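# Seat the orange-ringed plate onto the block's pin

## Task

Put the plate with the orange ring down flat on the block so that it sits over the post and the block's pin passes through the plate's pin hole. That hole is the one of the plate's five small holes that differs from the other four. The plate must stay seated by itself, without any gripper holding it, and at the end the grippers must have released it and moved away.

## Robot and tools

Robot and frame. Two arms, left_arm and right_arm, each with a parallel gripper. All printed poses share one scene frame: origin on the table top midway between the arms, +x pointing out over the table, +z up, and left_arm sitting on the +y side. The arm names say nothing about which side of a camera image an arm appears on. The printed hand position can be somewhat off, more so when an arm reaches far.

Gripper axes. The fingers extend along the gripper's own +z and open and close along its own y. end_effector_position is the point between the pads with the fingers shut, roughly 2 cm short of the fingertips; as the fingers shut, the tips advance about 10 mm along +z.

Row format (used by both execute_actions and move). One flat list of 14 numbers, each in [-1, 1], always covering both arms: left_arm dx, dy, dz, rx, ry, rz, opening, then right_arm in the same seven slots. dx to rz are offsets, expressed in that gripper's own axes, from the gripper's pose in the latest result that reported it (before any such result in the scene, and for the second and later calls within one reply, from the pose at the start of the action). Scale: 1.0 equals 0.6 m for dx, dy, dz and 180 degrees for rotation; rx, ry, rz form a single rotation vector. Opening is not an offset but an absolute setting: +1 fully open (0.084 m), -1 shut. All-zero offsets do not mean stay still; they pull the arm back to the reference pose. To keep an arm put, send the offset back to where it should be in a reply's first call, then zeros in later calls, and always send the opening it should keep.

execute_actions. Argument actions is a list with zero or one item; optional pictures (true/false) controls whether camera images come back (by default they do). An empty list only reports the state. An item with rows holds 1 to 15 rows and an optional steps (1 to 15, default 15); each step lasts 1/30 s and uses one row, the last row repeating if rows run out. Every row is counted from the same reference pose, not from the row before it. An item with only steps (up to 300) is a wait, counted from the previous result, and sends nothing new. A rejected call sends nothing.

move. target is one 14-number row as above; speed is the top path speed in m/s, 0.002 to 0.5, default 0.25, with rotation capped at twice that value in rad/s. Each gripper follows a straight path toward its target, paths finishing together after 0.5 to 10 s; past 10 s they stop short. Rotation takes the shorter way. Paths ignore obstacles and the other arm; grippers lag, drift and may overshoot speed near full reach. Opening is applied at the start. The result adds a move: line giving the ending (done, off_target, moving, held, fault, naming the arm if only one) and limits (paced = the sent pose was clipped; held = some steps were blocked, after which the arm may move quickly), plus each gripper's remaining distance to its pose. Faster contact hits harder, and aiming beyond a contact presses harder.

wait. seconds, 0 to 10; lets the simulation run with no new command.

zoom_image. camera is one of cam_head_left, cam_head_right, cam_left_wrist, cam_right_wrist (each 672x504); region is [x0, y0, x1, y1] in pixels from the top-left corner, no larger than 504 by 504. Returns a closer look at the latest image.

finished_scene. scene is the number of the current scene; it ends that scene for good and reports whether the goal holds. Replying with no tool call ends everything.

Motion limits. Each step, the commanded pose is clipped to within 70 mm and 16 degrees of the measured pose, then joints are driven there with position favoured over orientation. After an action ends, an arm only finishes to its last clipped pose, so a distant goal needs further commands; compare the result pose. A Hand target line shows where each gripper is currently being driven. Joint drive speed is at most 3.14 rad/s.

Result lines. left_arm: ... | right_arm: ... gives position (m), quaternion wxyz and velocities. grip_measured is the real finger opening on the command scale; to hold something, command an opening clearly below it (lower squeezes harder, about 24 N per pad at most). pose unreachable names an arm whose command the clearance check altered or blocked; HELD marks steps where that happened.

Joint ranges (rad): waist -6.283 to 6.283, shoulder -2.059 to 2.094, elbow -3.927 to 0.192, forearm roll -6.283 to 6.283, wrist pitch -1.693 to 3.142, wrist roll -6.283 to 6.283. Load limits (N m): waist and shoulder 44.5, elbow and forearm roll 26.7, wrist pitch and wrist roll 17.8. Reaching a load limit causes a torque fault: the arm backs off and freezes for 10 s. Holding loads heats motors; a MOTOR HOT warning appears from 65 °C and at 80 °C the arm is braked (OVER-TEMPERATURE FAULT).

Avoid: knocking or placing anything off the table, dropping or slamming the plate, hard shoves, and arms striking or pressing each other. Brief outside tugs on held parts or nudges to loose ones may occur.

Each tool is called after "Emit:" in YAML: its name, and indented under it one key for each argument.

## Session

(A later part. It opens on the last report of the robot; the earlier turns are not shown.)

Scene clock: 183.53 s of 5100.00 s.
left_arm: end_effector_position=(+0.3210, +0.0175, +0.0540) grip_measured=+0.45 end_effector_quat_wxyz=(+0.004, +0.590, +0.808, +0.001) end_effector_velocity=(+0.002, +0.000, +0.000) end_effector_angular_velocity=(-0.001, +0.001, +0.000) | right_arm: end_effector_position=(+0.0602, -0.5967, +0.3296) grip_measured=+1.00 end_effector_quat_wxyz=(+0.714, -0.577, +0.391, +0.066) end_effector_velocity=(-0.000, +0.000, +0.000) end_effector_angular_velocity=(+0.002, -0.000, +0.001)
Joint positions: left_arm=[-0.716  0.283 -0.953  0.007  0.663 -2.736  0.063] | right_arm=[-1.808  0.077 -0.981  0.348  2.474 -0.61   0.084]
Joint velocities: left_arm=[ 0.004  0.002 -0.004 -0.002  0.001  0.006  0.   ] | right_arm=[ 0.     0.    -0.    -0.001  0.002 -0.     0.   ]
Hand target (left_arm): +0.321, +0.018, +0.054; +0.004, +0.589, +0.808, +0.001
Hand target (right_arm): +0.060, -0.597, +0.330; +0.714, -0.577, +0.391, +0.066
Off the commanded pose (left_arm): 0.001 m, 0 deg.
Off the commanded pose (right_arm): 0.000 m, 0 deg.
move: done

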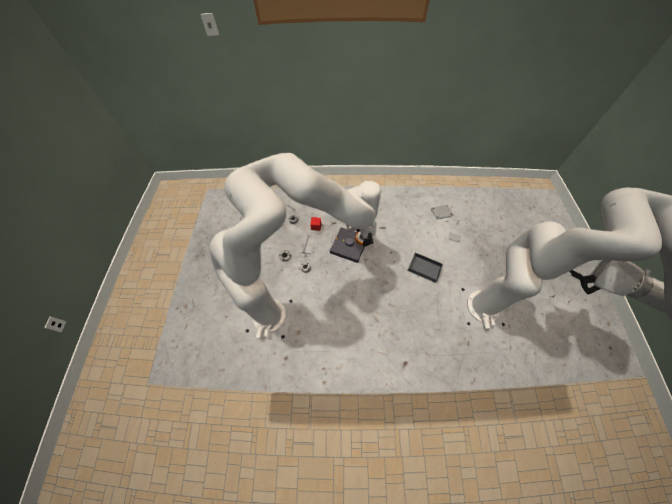

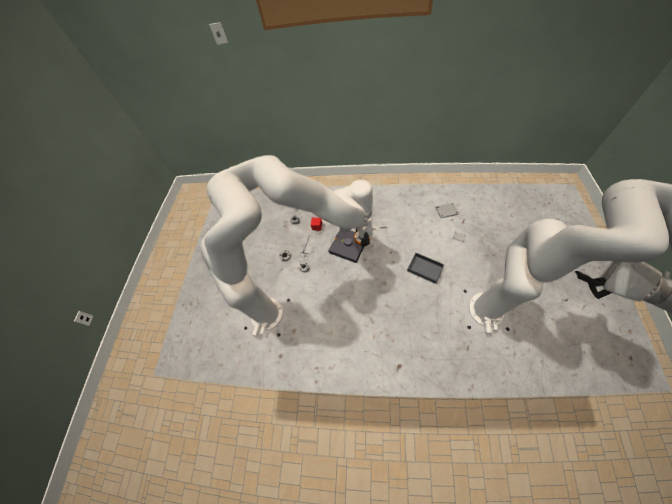

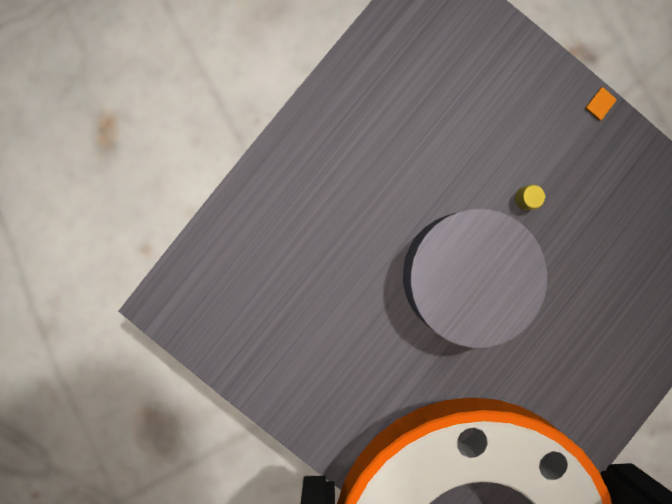

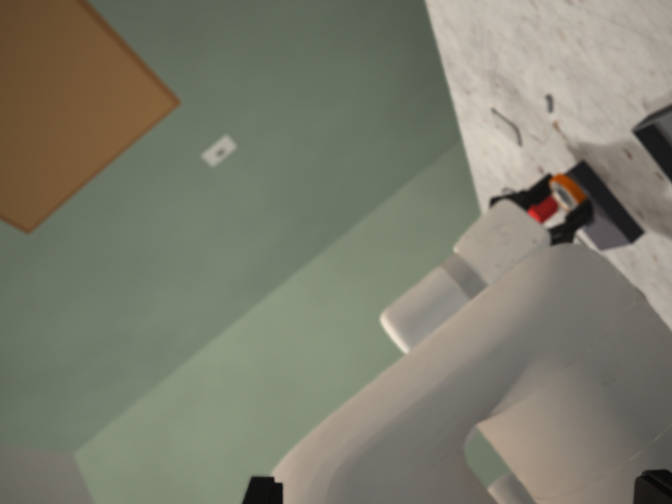

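Emit:
move:
  target: [0.01, 0, -0.03, 0, 0, 0, -1, 0, 0, 0, 0, 0, 0, 1]
  speed: 0.06

Emit:
move:
  target: [0.0932, -0.002, 0, 0, 0, 0, -1, 0, 0, 0, 0, 0, 0, 1]
  speed: 0.08

Scene clock: 213.73 s of 5100.00 s.
left_arm: end_effector_position=(+0.3189, +0.0233, +0.0716) grip_measured=+0.45 end_effector_quat_wxyz=(+0.004, +0.590, +0.808, +0.001) end_effector_velocity=(-0.000, +0.002, -0.000) end_effector_angular_velocity=(+0.004, +0.002, +0.001) | right_arm: end_effector_position=(+0.0602, -0.5967, +0.3296) grip_measured=+1.00 end_effector_quat_wxyz=(+0.714, -0.577, +0.391, +0.066) end_effector_velocity=(-0.000, +0.000, +0.000) end_effector_angular_velocity=(+0.001, +0.001, +0.001)
Joint positions: left_arm=[-0.712  0.229 -0.939  0.007  0.703 -2.73   0.063] | right_arm=[-1.808  0.077 -0.981  0.348  2.474 -0.61   0.084]
Joint velocities: left_arm=[ 0.002 -0.003  0.003  0.001  0.004  0.001 -0.   ] | right_arm=[-0.     0.    -0.    -0.001  0.     0.001  0.   ]
Hand target (left_arm): +0.319, +0.023, +0.072; +0.004, +0.590, +0.808, +0.001
Hand target (right_arm): +0.060, -0.597, +0.330; +0.714, -0.577, +0.391, +0.066
Off the commanded pose (left_arm): 0.000 m, 0 deg.
Off the commanded pose (right_arm): 0.000 m, 0 deg.
After step 90, 26.43 s passed at rest.
move: done

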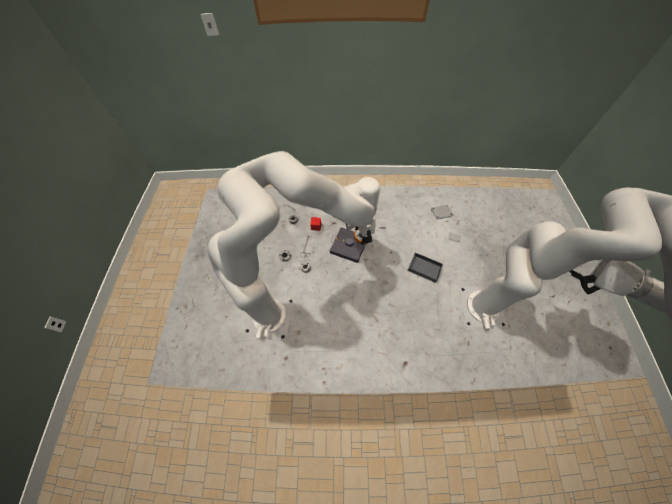

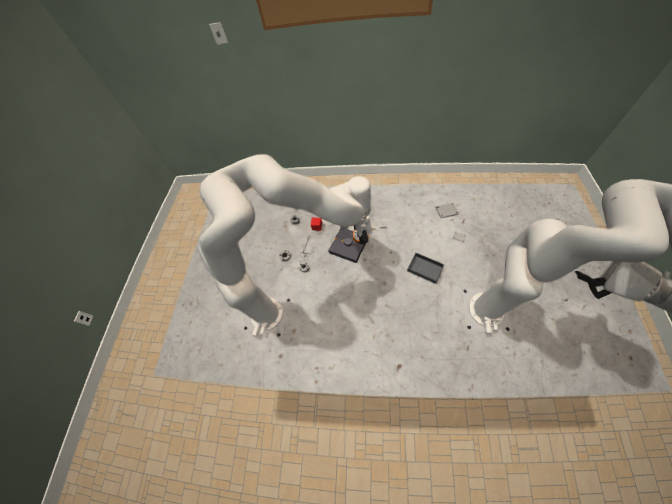

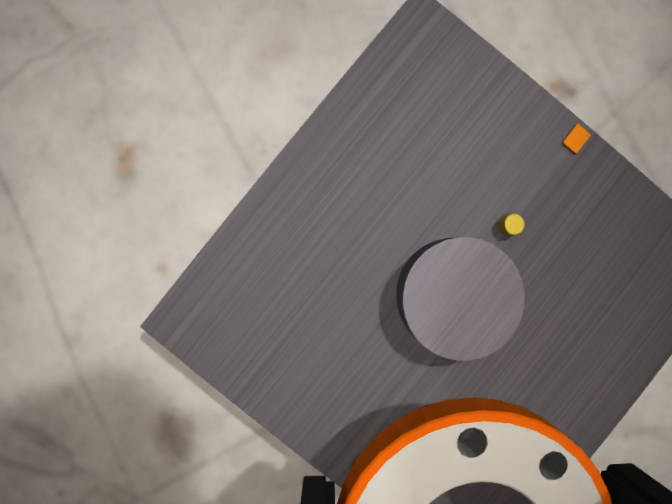

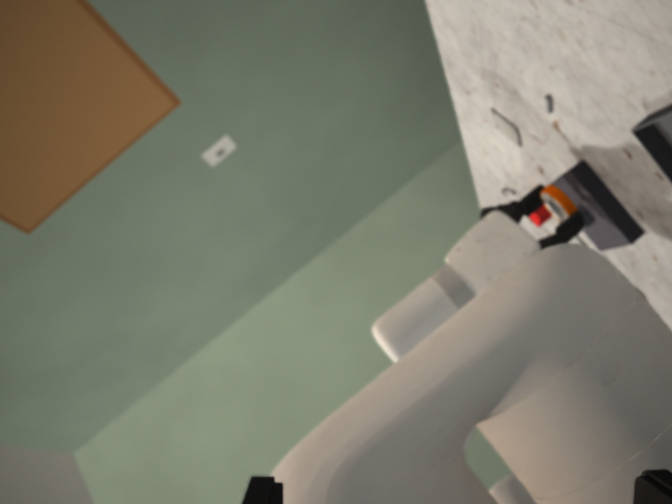

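Scene clock: 214.80 s of 5100.00 s.
left_arm: end_effector_position=(+0.3007, +0.0758, +0.0714) grip_measured=+0.45 end_effector_quat_wxyz=(+0.004, +0.590, +0.808, +0.001) end_effector_velocity=(-0.001, +0.003, -0.001) end_effector_angular_velocity=(+0.002, +0.002, +0.001) | right_arm: end_effector_position=(+0.0602, -0.5967, +0.3296) grip_measured=+1.00 end_effector_quat_wxyz=(+0.714, -0.577, +0.391, +0.066) end_effector_velocity=(+0.000, -0.000, -0.000) end_effector_angular_velocity=(-0.001, -0.000, +0.000)
Joint positions: left_arm=[-0.661  0.083 -0.741  0.007  0.65  -2.68   0.063] | right_arm=[-1.808  0.077 -0.981  0.348  2.474 -0.61   0.084]
Joint velocities: left_arm=[ 0.003 -0.005  0.01   0.    -0.002  0.002  0.   ] | right_arm=[ 0.001  0.    -0.     0.001 -0.001 -0.     0.   ]
Hand target (left_arm): +0.301, +0.076, +0.071; +0.004, +0.590, +0.808, +0.001
Hand target (right_arm): +0.060, -0.597, +0.330; +0.714, -0.577, +0.391, +0.066
Off the commanded pose (left_arm): 0.000 m, 0 deg.
Off the commanded pose (right_arm): 0.000 m, 0 deg.
move: done

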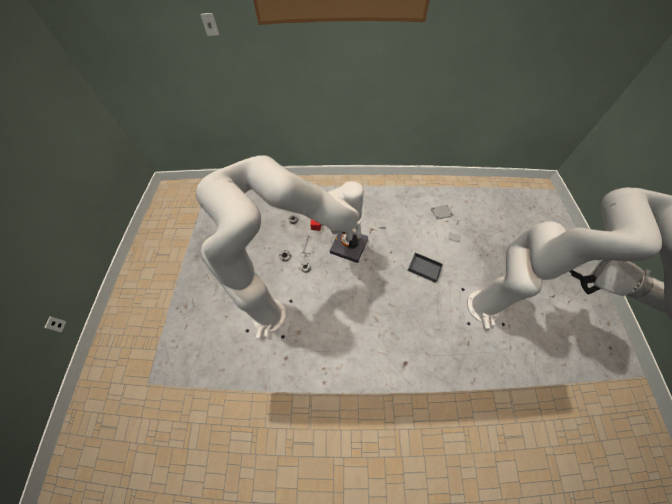

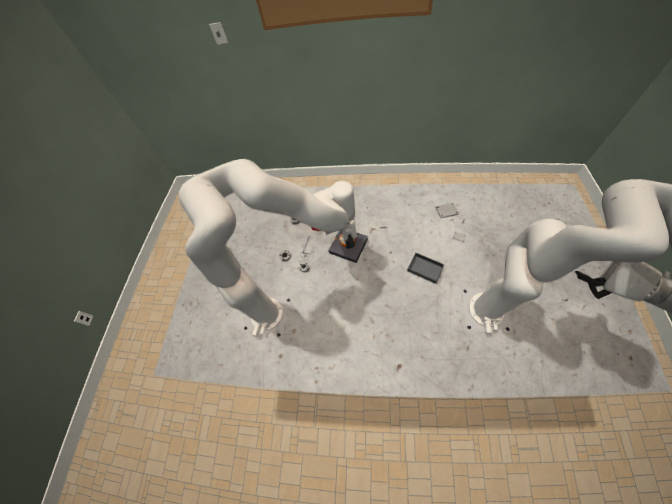

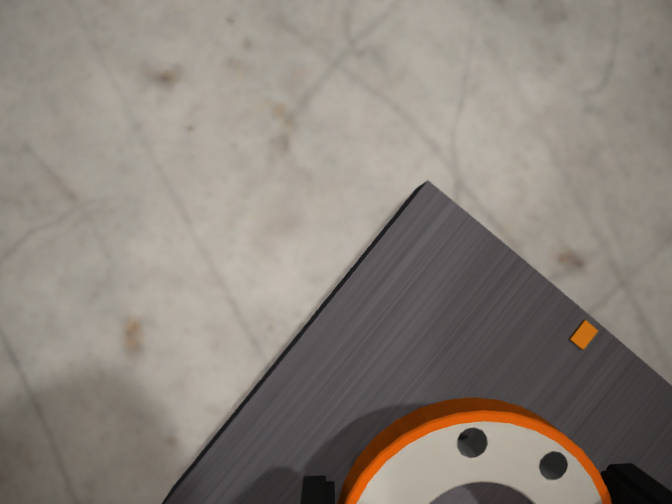

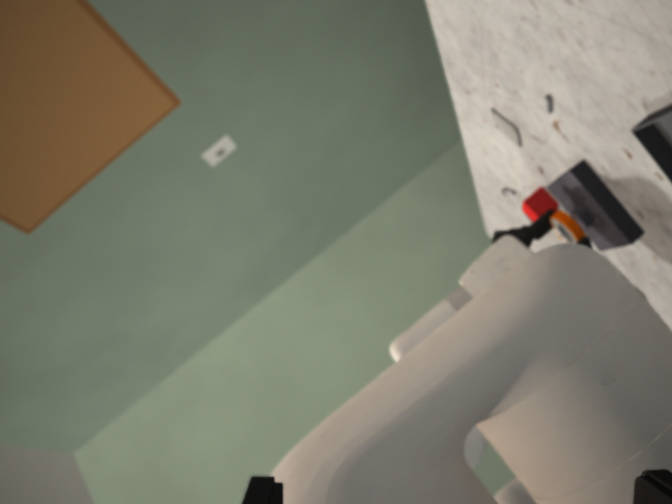

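Emit:
move:
  target: [0, 0.001, 0.02, 0, 0, 0, -1, 0, 0, 0, 0, 0, 0, 1]
  speed: 0.012

Emit:
zoom_image:
  camera: "cam_left_wrist"
  region: [336, 300, 672, 504]

Scene clock: 222.17 s of 5100.00 s.
left_arm: end_effector_position=(+0.3014, +0.0760, +0.0595) grip_measured=+0.45 end_effector_quat_wxyz=(+0.004, +0.590, +0.808, +0.001) end_effector_velocity=(+0.001, -0.001, -0.000) end_effector_angular_velocity=(-0.003, -0.002, -0.001) | right_arm: end_effector_position=(+0.0602, -0.5967, +0.3296) grip_measured=+1.00 end_effector_quat_wxyz=(+0.714, -0.577, +0.391, +0.066) end_effector_velocity=(-0.000, -0.000, +0.000) end_effector_angular_velocity=(-0.000, -0.001, -0.002)
Joint positions: left_arm=[-0.66   0.114 -0.736  0.007  0.615 -2.679  0.063] | right_arm=[-1.808  0.077 -0.981  0.348  2.474 -0.61   0.084]
Joint velocities: left_arm=[-0.001  0.003 -0.002  0.    -0.005  0.001 -0.   ] | right_arm=[-0.002 -0.     0.     0.    -0.    -0.001 -0.   ]
Hand target (left_arm): +0.301, +0.076, +0.059; +0.004, +0.590, +0.808, +0.001
Hand target (right_arm): +0.060, -0.597, +0.330; +0.714, -0.577, +0.391, +0.066
Off the commanded pose (left_arm): 0.000 m, 0 deg.
Off the commanded pose (right_arm): 0.000 m, 0 deg.
After step 90, 3.13 s passed at rest.
move: done

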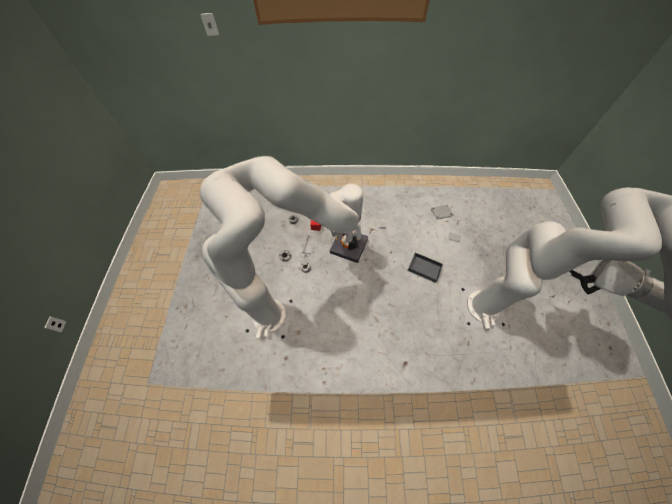

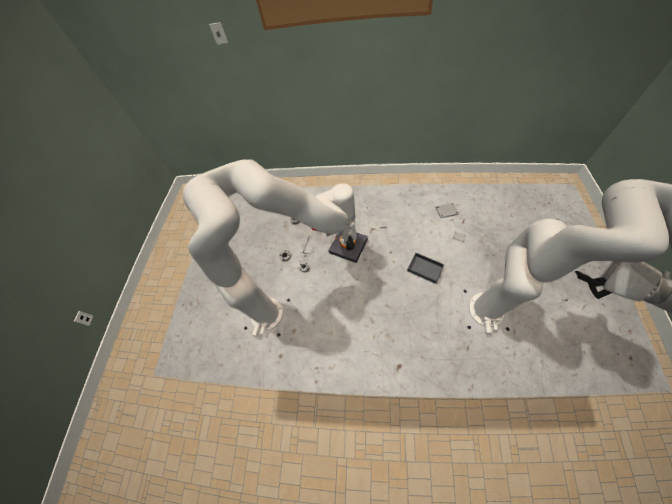

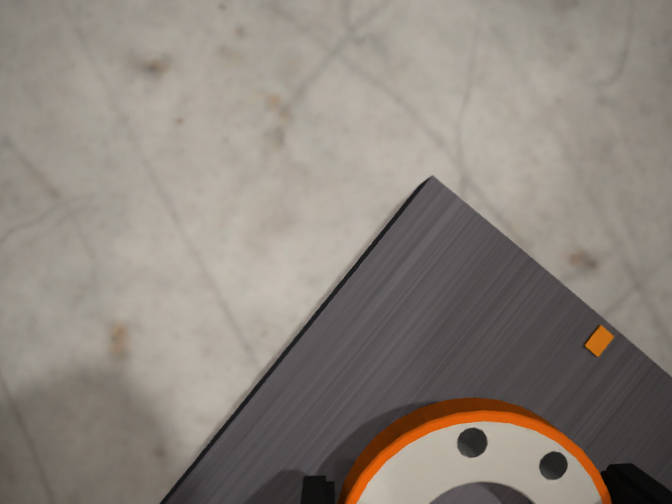

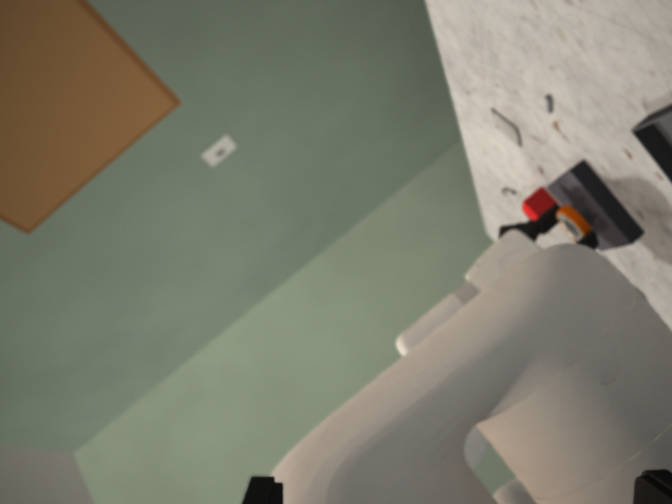

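Region (336, 300, 672, 504) of cam_left_wrist's 672x504 image, scaled by 1.500, with more detail than that image has; it fills the top 306 rows of this view, and the rest is white.

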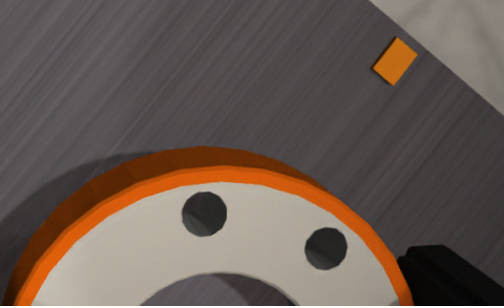

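Emit:
move:
  target: [0, 0, 0.007, 0, 0, 0, -1, 0, 0, 0, 0, 0, 0, 1]
  speed: 0.006

Emit:
zoom_image:
  camera: "cam_left_wrist"
  region: [336, 300, 672, 504]

Scene clock: 225.70 s of 5100.00 s.
left_arm: end_effector_position=(+0.3020, +0.0751, +0.0565) grip_measured=+0.46 end_effector_quat_wxyz=(+0.005, +0.590, +0.808, +0.001) end_effector_velocity=(-0.000, +0.000, -0.002) end_effector_angular_velocity=(+0.001, +0.001, -0.001) | right_arm: end_effector_position=(+0.0602, -0.5967, +0.3296) grip_measured=+1.00 end_effector_quat_wxyz=(+0.714, -0.577, +0.391, +0.066) end_effector_velocity=(-0.000, -0.000, -0.000) end_effector_angular_velocity=(-0.000, +0.000, -0.002)
Joint positions: left_arm=[-0.66   0.123 -0.736  0.007  0.603 -2.679  0.063] | right_arm=[-1.808  0.077 -0.981  0.348  2.474 -0.61   0.084]
Joint velocities: left_arm=[-0.     0.005  0.     0.    -0.004  0.    -0.001] | right_arm=[-0.002  0.    -0.    -0.001 -0.    -0.     0.   ]
Hand target (left_arm): +0.301, +0.076, +0.055; +0.004, +0.590, +0.808, +0.001
Hand target (right_arm): +0.060, -0.597, +0.330; +0.714, -0.577, +0.391, +0.066
Off the commanded pose (left_arm): 0.002 m, 0 deg.
Off the commanded pose (right_arm): 0.000 m, 0 deg.
move: done

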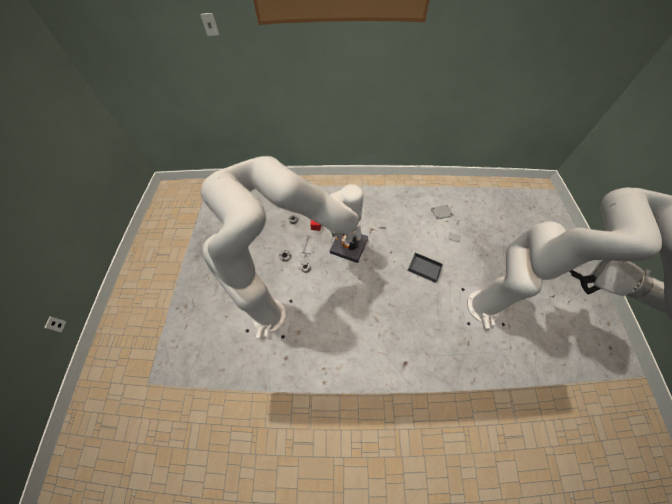

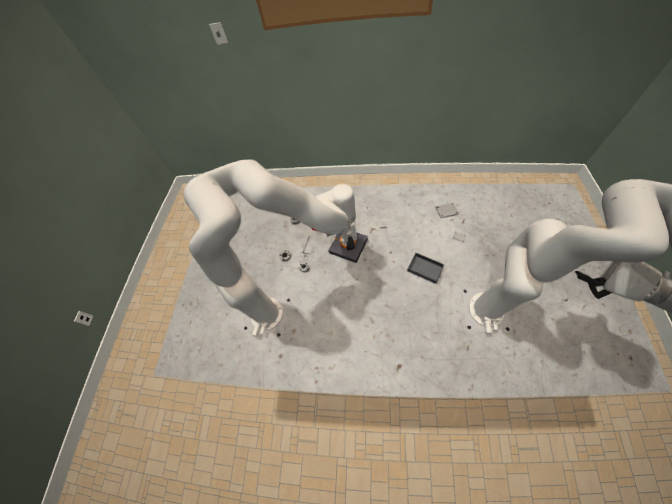

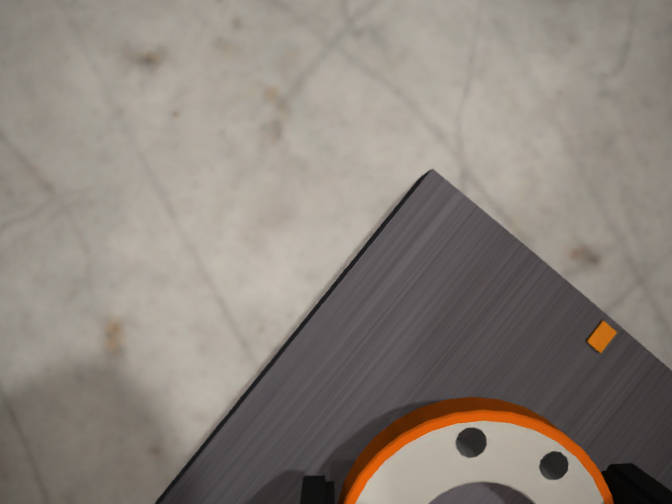

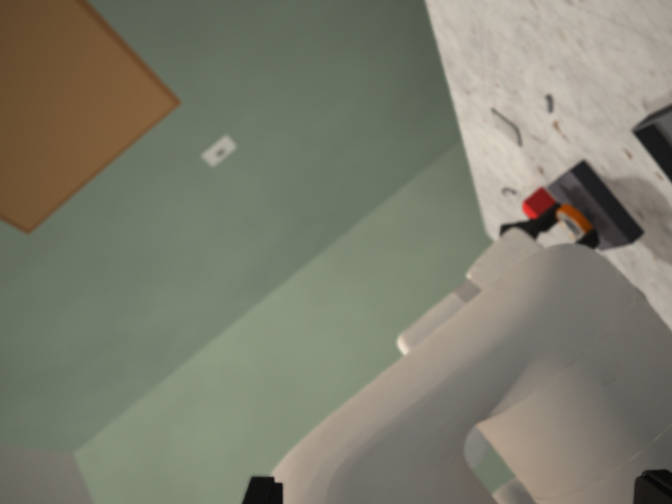

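Region (336, 300, 672, 504) of cam_left_wrist's 672x504 image, scaled by 1.500, with more detail than that image has; it fills the top 306 rows of this view, and the rest is white.

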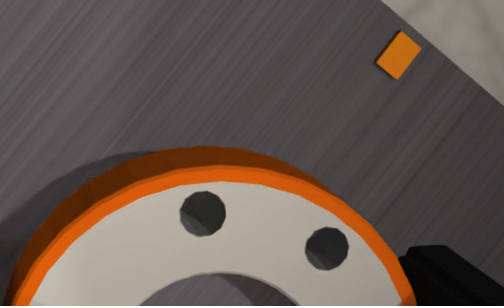

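Emit:
move:
  target: [0, 0, -0.005, 0, 0, 0, -1, 0, 0, 0, 0, 0, 0, 1]
  speed: 0.01

Emit:
move:
  target: [-0.0035, 0.003, 0, 0, 0, 0, -1, 0, 0, 0, 0, 0, 0, 1]
  speed: 0.01

Emit:
move:
  target: [0, 0, 0.006, 0, 0, 0, -1, 0, 0, 0, 0, 0, 0, 1]
  speed: 0.006

Scene clock: 235.70 s of 5100.00 s.
left_arm: end_effector_position=(+0.3000, +0.0774, +0.0570) grip_measured=+0.45 end_effector_quat_wxyz=(+0.001, +0.590, +0.808, +0.002) end_effector_velocity=(+0.001, -0.003, +0.004) end_effector_angular_velocity=(-0.006, -0.006, -0.004) | right_arm: end_effector_position=(+0.0602, -0.5967, +0.3296) grip_measured=+1.00 end_effector_quat_wxyz=(+0.714, -0.577, +0.391, +0.066) end_effector_velocity=(-0.000, +0.000, +0.000) end_effector_angular_velocity=(+0.000, +0.001, +0.001)
Joint positions: left_arm=[-0.66   0.117 -0.733  0.007  0.614 -2.679  0.063] | right_arm=[-1.808  0.077 -0.981  0.348  2.474 -0.61   0.084]
Joint velocities: left_arm=[-0.004 -0.005 -0.004 -0.     0.002  0.001 -0.   ] | right_arm=[ 0.    -0.    -0.    -0.001  0.     0.     0.   ]
Hand target (left_arm): +0.302, +0.075, +0.059; +0.005, +0.590, +0.808, +0.001
Hand target (right_arm): +0.060, -0.597, +0.330; +0.714, -0.577, +0.391, +0.066
Off the commanded pose (left_arm): 0.004 m, 0 deg.
Off the commanded pose (right_arm): 0.000 m, 0 deg.
After step 90, 6.30 s passed at rest.
move: off_target (left_arm)

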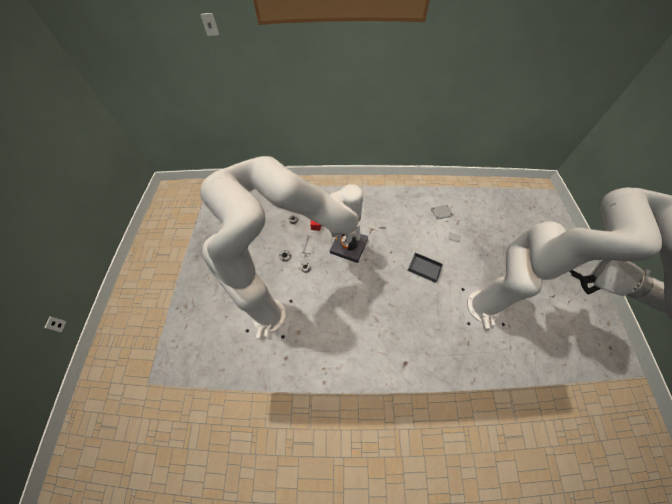

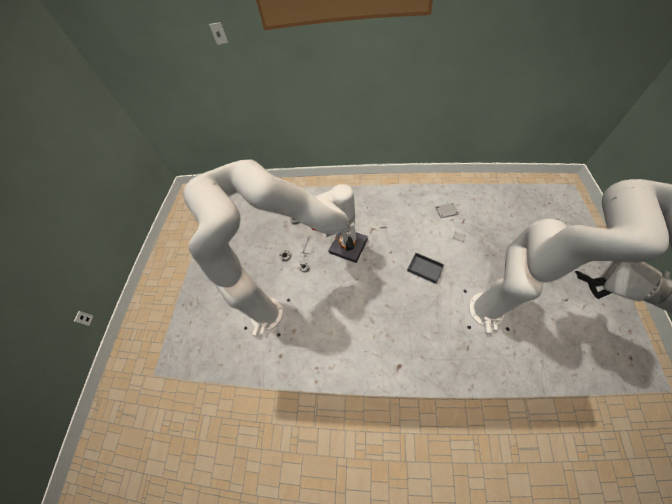

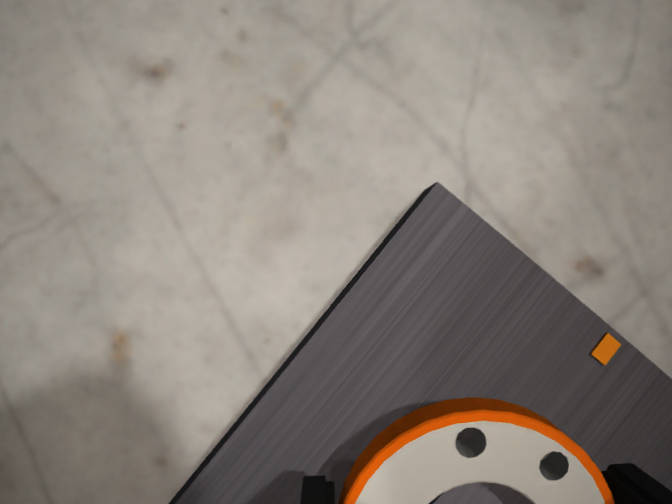

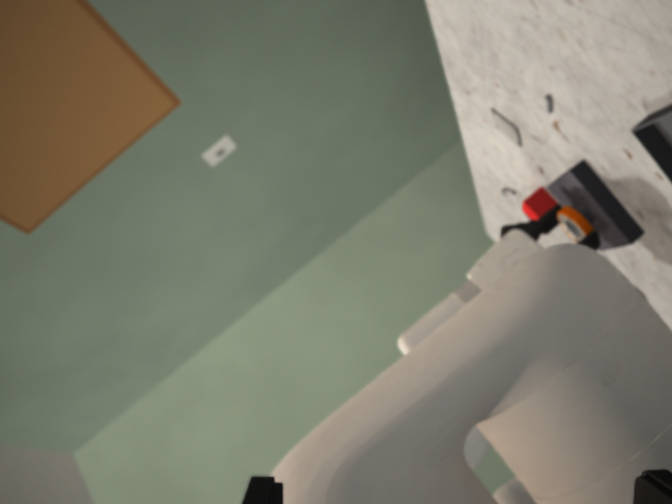

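Scene clock: 236.40 s of 5100.00 s.
left_arm: end_effector_position=(+0.3023, +0.0760, +0.0569) grip_measured=+0.45 end_effector_quat_wxyz=(+0.001, +0.590, +0.808, +0.002) end_effector_velocity=(+0.001, -0.000, +0.001) end_effector_angular_velocity=(-0.001, -0.002, +0.001) | right_arm: end_effector_position=(+0.0602, -0.5967, +0.3296) grip_measured=+1.00 end_effector_quat_wxyz=(+0.714, -0.577, +0.391, +0.066) end_effector_velocity=(+0.000, -0.000, +0.000) end_effector_angular_velocity=(+0.000, -0.001, +0.000)
Joint positions: left_arm=[-0.658  0.125 -0.742  0.007  0.616 -2.678  0.063] | right_arm=[-1.808  0.077 -0.981  0.348  2.474 -0.61   0.084]
Joint velocities: left_arm=[ 0.002 -0.    -0.003  0.     0.002  0.    -0.   ] | right_arm=[ 0.     0.    -0.     0.001  0.001 -0.    -0.   ]
Hand target (left_arm): +0.302, +0.076, +0.057; +0.001, +0.590, +0.808, +0.002
Hand target (right_arm): +0.060, -0.597, +0.330; +0.714, -0.577, +0.391, +0.066
Off the commanded pose (left_arm): 0.000 m, 0 deg.
Off the commanded pose (right_arm): 0.000 m, 0 deg.
move: done

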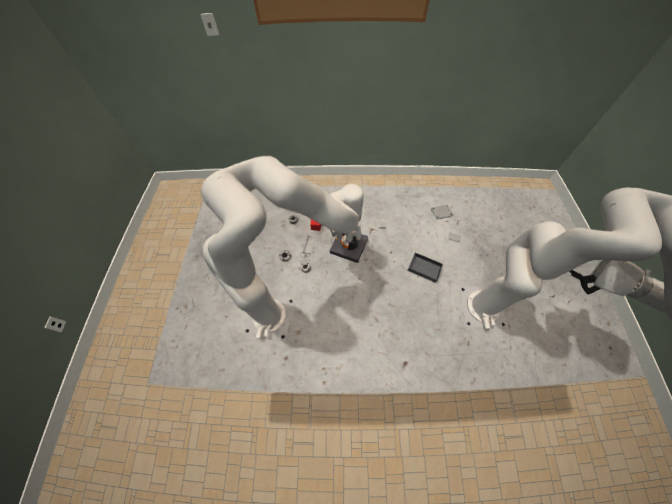

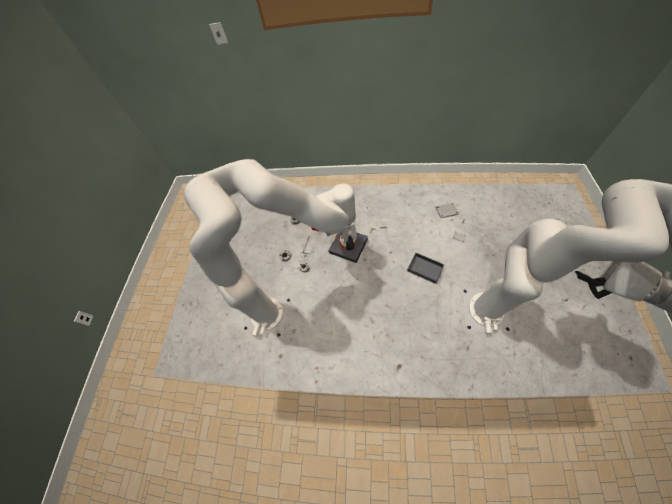

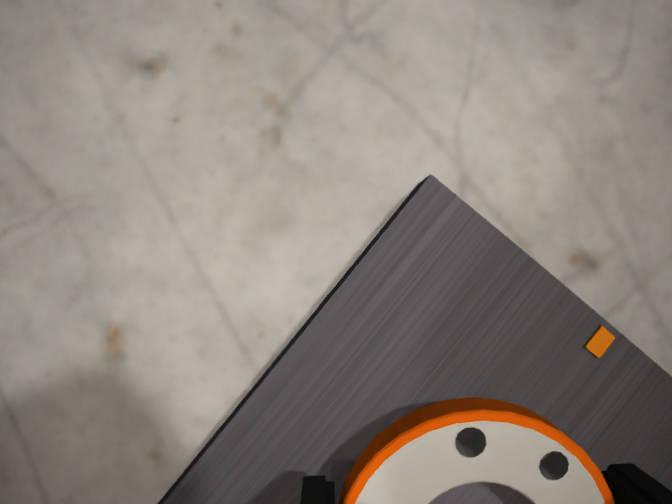

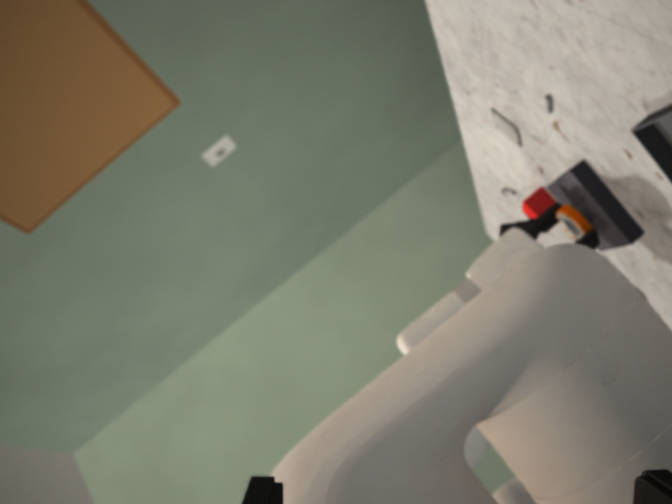

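Scene clock: 237.30 s of 5100.00 s.
left_arm: end_effector_position=(+0.3036, +0.0754, +0.0537) grip_measured=+0.45 end_effector_quat_wxyz=(+0.003, +0.589, +0.808, +0.002) end_effector_velocity=(-0.001, +0.000, +0.001) end_effector_angular_velocity=(+0.001, +0.001, -0.000) | right_arm: end_effector_position=(+0.0602, -0.5967, +0.3296) grip_measured=+1.00 end_effector_quat_wxyz=(+0.714, -0.577, +0.391, +0.066) end_effector_velocity=(+0.000, -0.000, -0.000) end_effector_angular_velocity=(-0.001, -0.002, -0.002)
Joint positions: left_arm=[-0.657  0.135 -0.743  0.007  0.603 -2.678  0.063] | right_arm=[-1.808  0.077 -0.981  0.348  2.474 -0.61   0.084]
Joint velocities: left_arm=[-0.    -0.002  0.    -0.     0.004 -0.    -0.   ] | right_arm=[-0.001  0.     0.     0.002 -0.    -0.001  0.   ]
Hand target (left_arm): +0.302, +0.076, +0.053; +0.001, +0.590, +0.808, +0.002
Hand target (right_arm): +0.060, -0.597, +0.330; +0.714, -0.577, +0.391, +0.066
Off the commanded pose (left_arm): 0.002 m, 0 deg.
Off the commanded pose (right_arm): 0.000 m, 0 deg.
move: done

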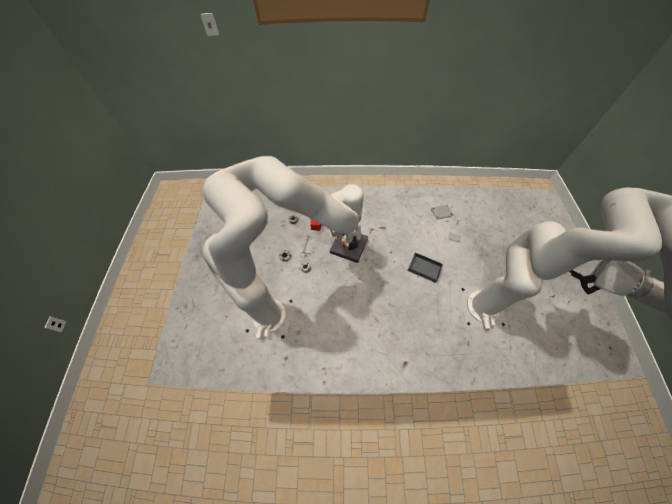

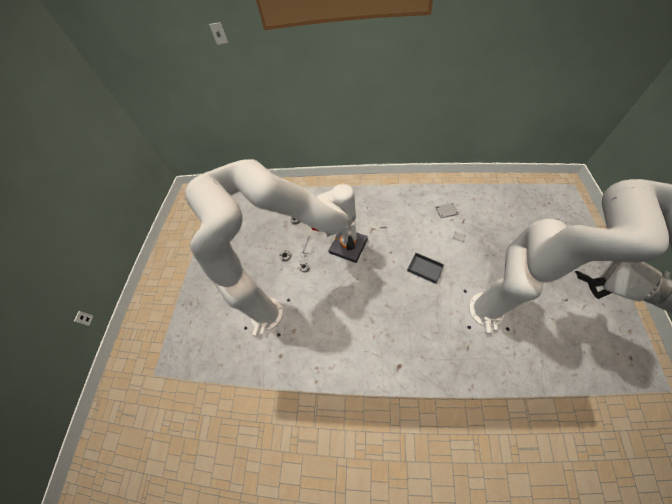

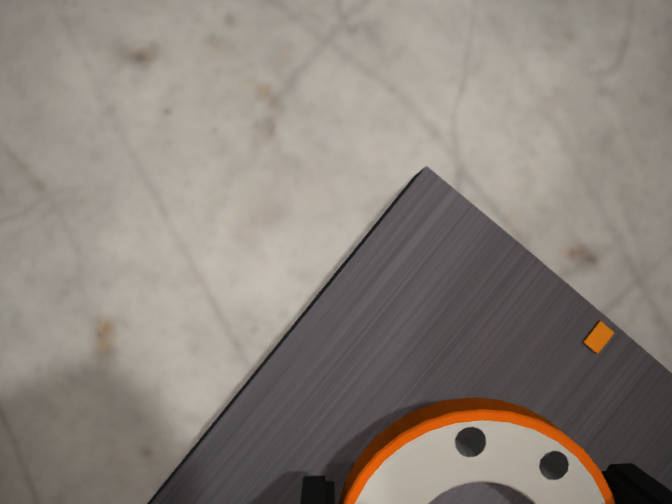

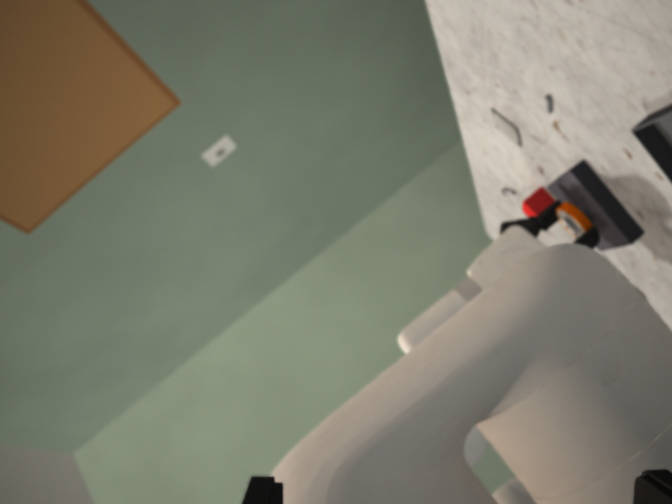

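Emit:
move:
  target: [0, 0, 0.01, 0, 0, 0, -1, 0, 0, 0, 0, 0, 0, 1]
  speed: 0.006

Emit:
zoom_image:
  camera: "cam_left_wrist"
  region: [336, 300, 672, 504]

Scene clock: 242.17 s of 5100.00 s.
left_arm: end_effector_position=(+0.3031, +0.0756, +0.0478) grip_measured=+0.46 end_effector_quat_wxyz=(+0.002, +0.590, +0.808, +0.002) end_effector_velocity=(-0.000, +0.001, -0.001) end_effector_angular_velocity=(+0.001, +0.001, +0.001) | right_arm: end_effector_position=(+0.0602, -0.5967, +0.3296) grip_measured=+1.00 end_effector_quat_wxyz=(+0.714, -0.577, +0.391, +0.066) end_effector_velocity=(+0.000, -0.000, +0.000) end_effector_angular_velocity=(-0.001, -0.001, -0.001)
Joint positions: left_arm=[-0.658  0.149 -0.74   0.007  0.587 -2.678  0.063] | right_arm=[-1.808  0.077 -0.981  0.348  2.474 -0.61   0.084]
Joint velocities: left_arm=[ 0.001  0.002  0.001 -0.    -0.001  0.     0.   ] | right_arm=[-0.     0.    -0.     0.002 -0.     0.     0.   ]
Hand target (left_arm): +0.304, +0.075, +0.048; +0.003, +0.589, +0.808, +0.002
Hand target (right_arm): +0.060, -0.597, +0.330; +0.714, -0.577, +0.391, +0.066
Off the commanded pose (left_arm): 0.001 m, 0 deg.
Off the commanded pose (right_arm): 0.000 m, 0 deg.
After step 90, 0.67 s passed at rest.
move: done

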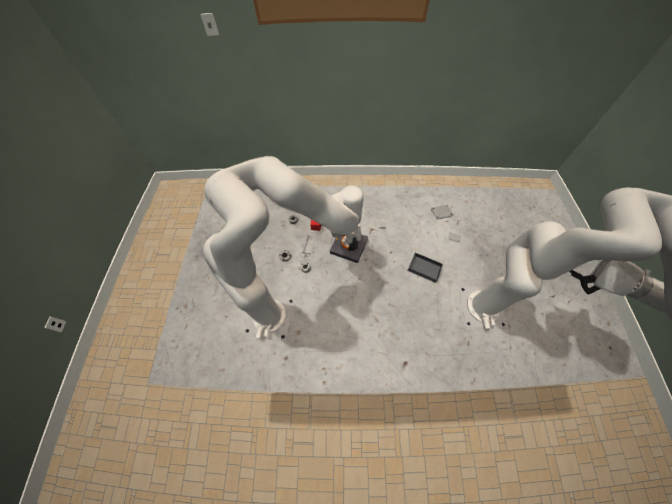

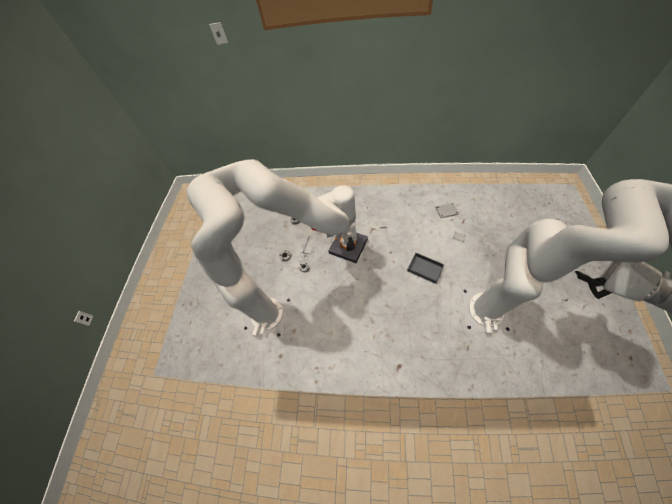

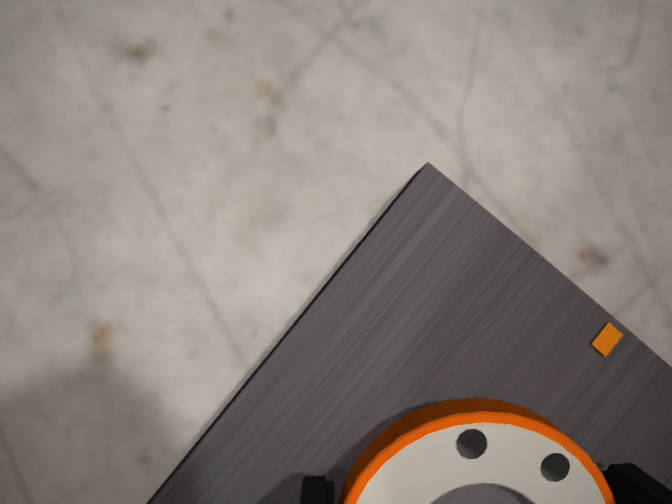

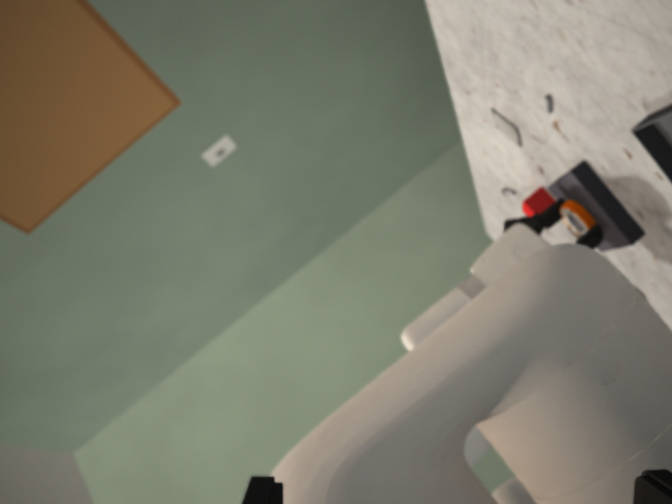

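Region (336, 300, 672, 504) of cam_left_wrist's 672x504 image, scaled by 1.500, with more detail than that image has; it fills the top 306 rows of this view, and the rest is white.

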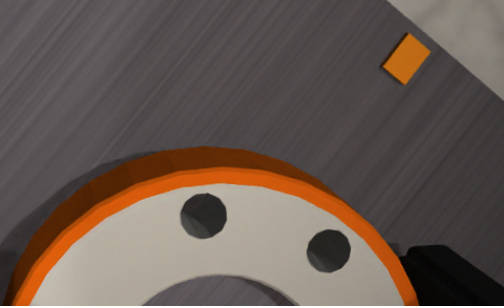

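Post is rising through the bore. Continue down.

Emit:
move:
  target: [0, 0, 0.007, 0, 0, 0, -1, 0, 0, 0, 0, 0, 0, 1]
  speed: 0.006

Emit:
zoom_image:
  camera: "cam_left_wrist"
  region: [336, 300, 672, 504]

Scene clock: 244.83 s of 5100.00 s.
left_arm: end_effector_position=(+0.3035, +0.0752, +0.0440) grip_measured=+0.46 end_effector_quat_wxyz=(+0.003, +0.590, +0.808, +0.002) end_effector_velocity=(-0.001, +0.001, -0.002) end_effector_angular_velocity=(+0.003, +0.002, -0.000) | right_arm: end_effector_position=(+0.0602, -0.5967, +0.3296) grip_measured=+1.00 end_effector_quat_wxyz=(+0.714, -0.577, +0.391, +0.066) end_effector_velocity=(-0.000, -0.000, -0.000) end_effector_angular_velocity=(-0.001, +0.002, +0.000)
Joint positions: left_arm=[-0.658  0.16  -0.739  0.008  0.574 -2.678  0.063] | right_arm=[-1.808  0.077 -0.981  0.348  2.474 -0.61   0.084]
Joint velocities: left_arm=[ 0.001  0.001  0.003  0.001 -0.001  0.     0.   ] | right_arm=[-0.    -0.    -0.001 -0.001 -0.001  0.     0.   ]
Hand target (left_arm): +0.303, +0.076, +0.044; +0.002, +0.590, +0.808, +0.002
Hand target (right_arm): +0.060, -0.597, +0.330; +0.714, -0.577, +0.391, +0.066
Off the commanded pose (left_arm): 0.001 m, 0 deg.
Off the commanded pose (right_arm): 0.000 m, 0 deg.
move: done

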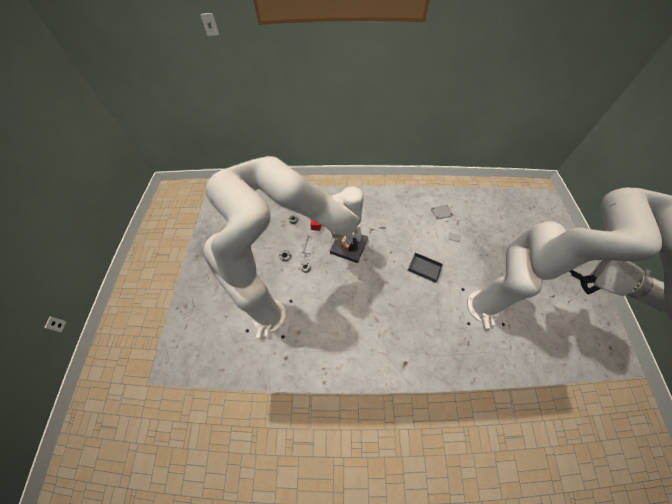

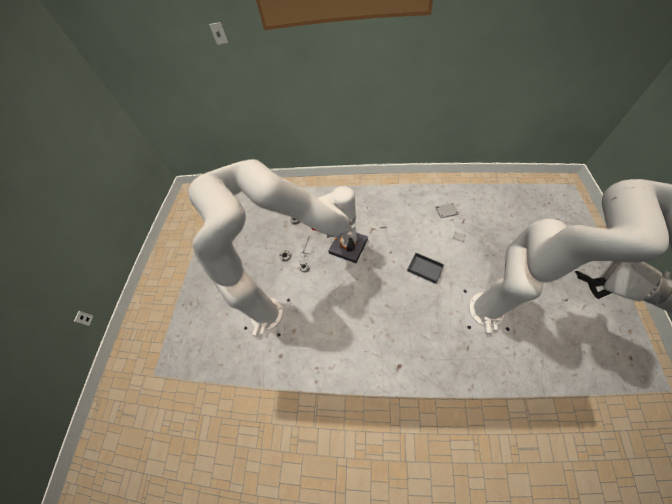

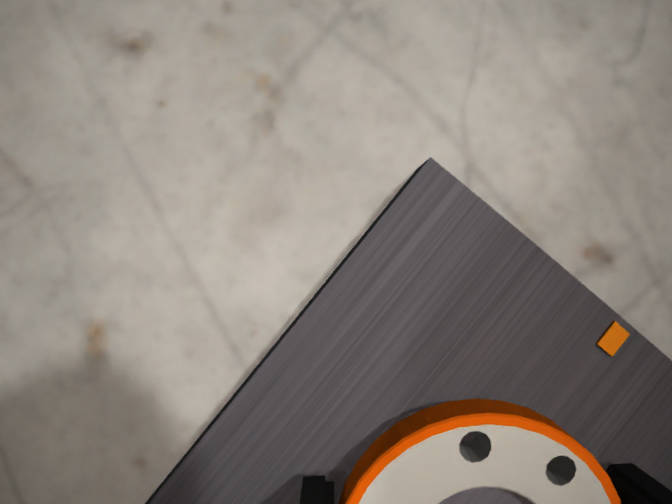

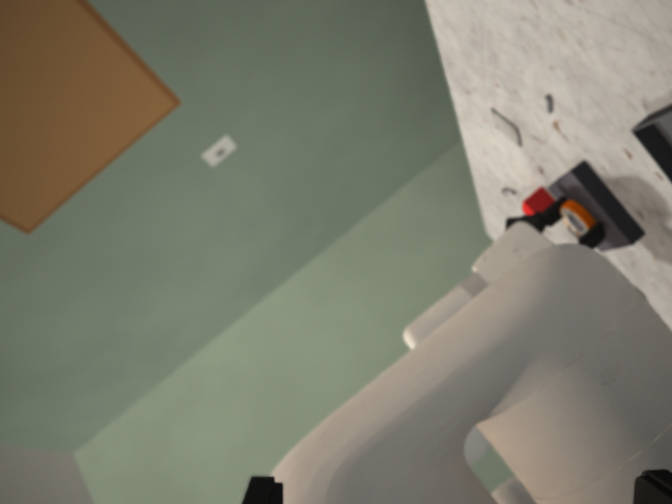

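Region (336, 300, 672, 504) of cam_left_wrist's 672x504 image, scaled by 1.500, with more detail than that image has; it fills the top 306 rows of this view, and the rest is white.

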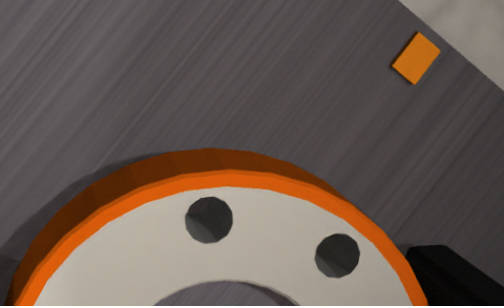

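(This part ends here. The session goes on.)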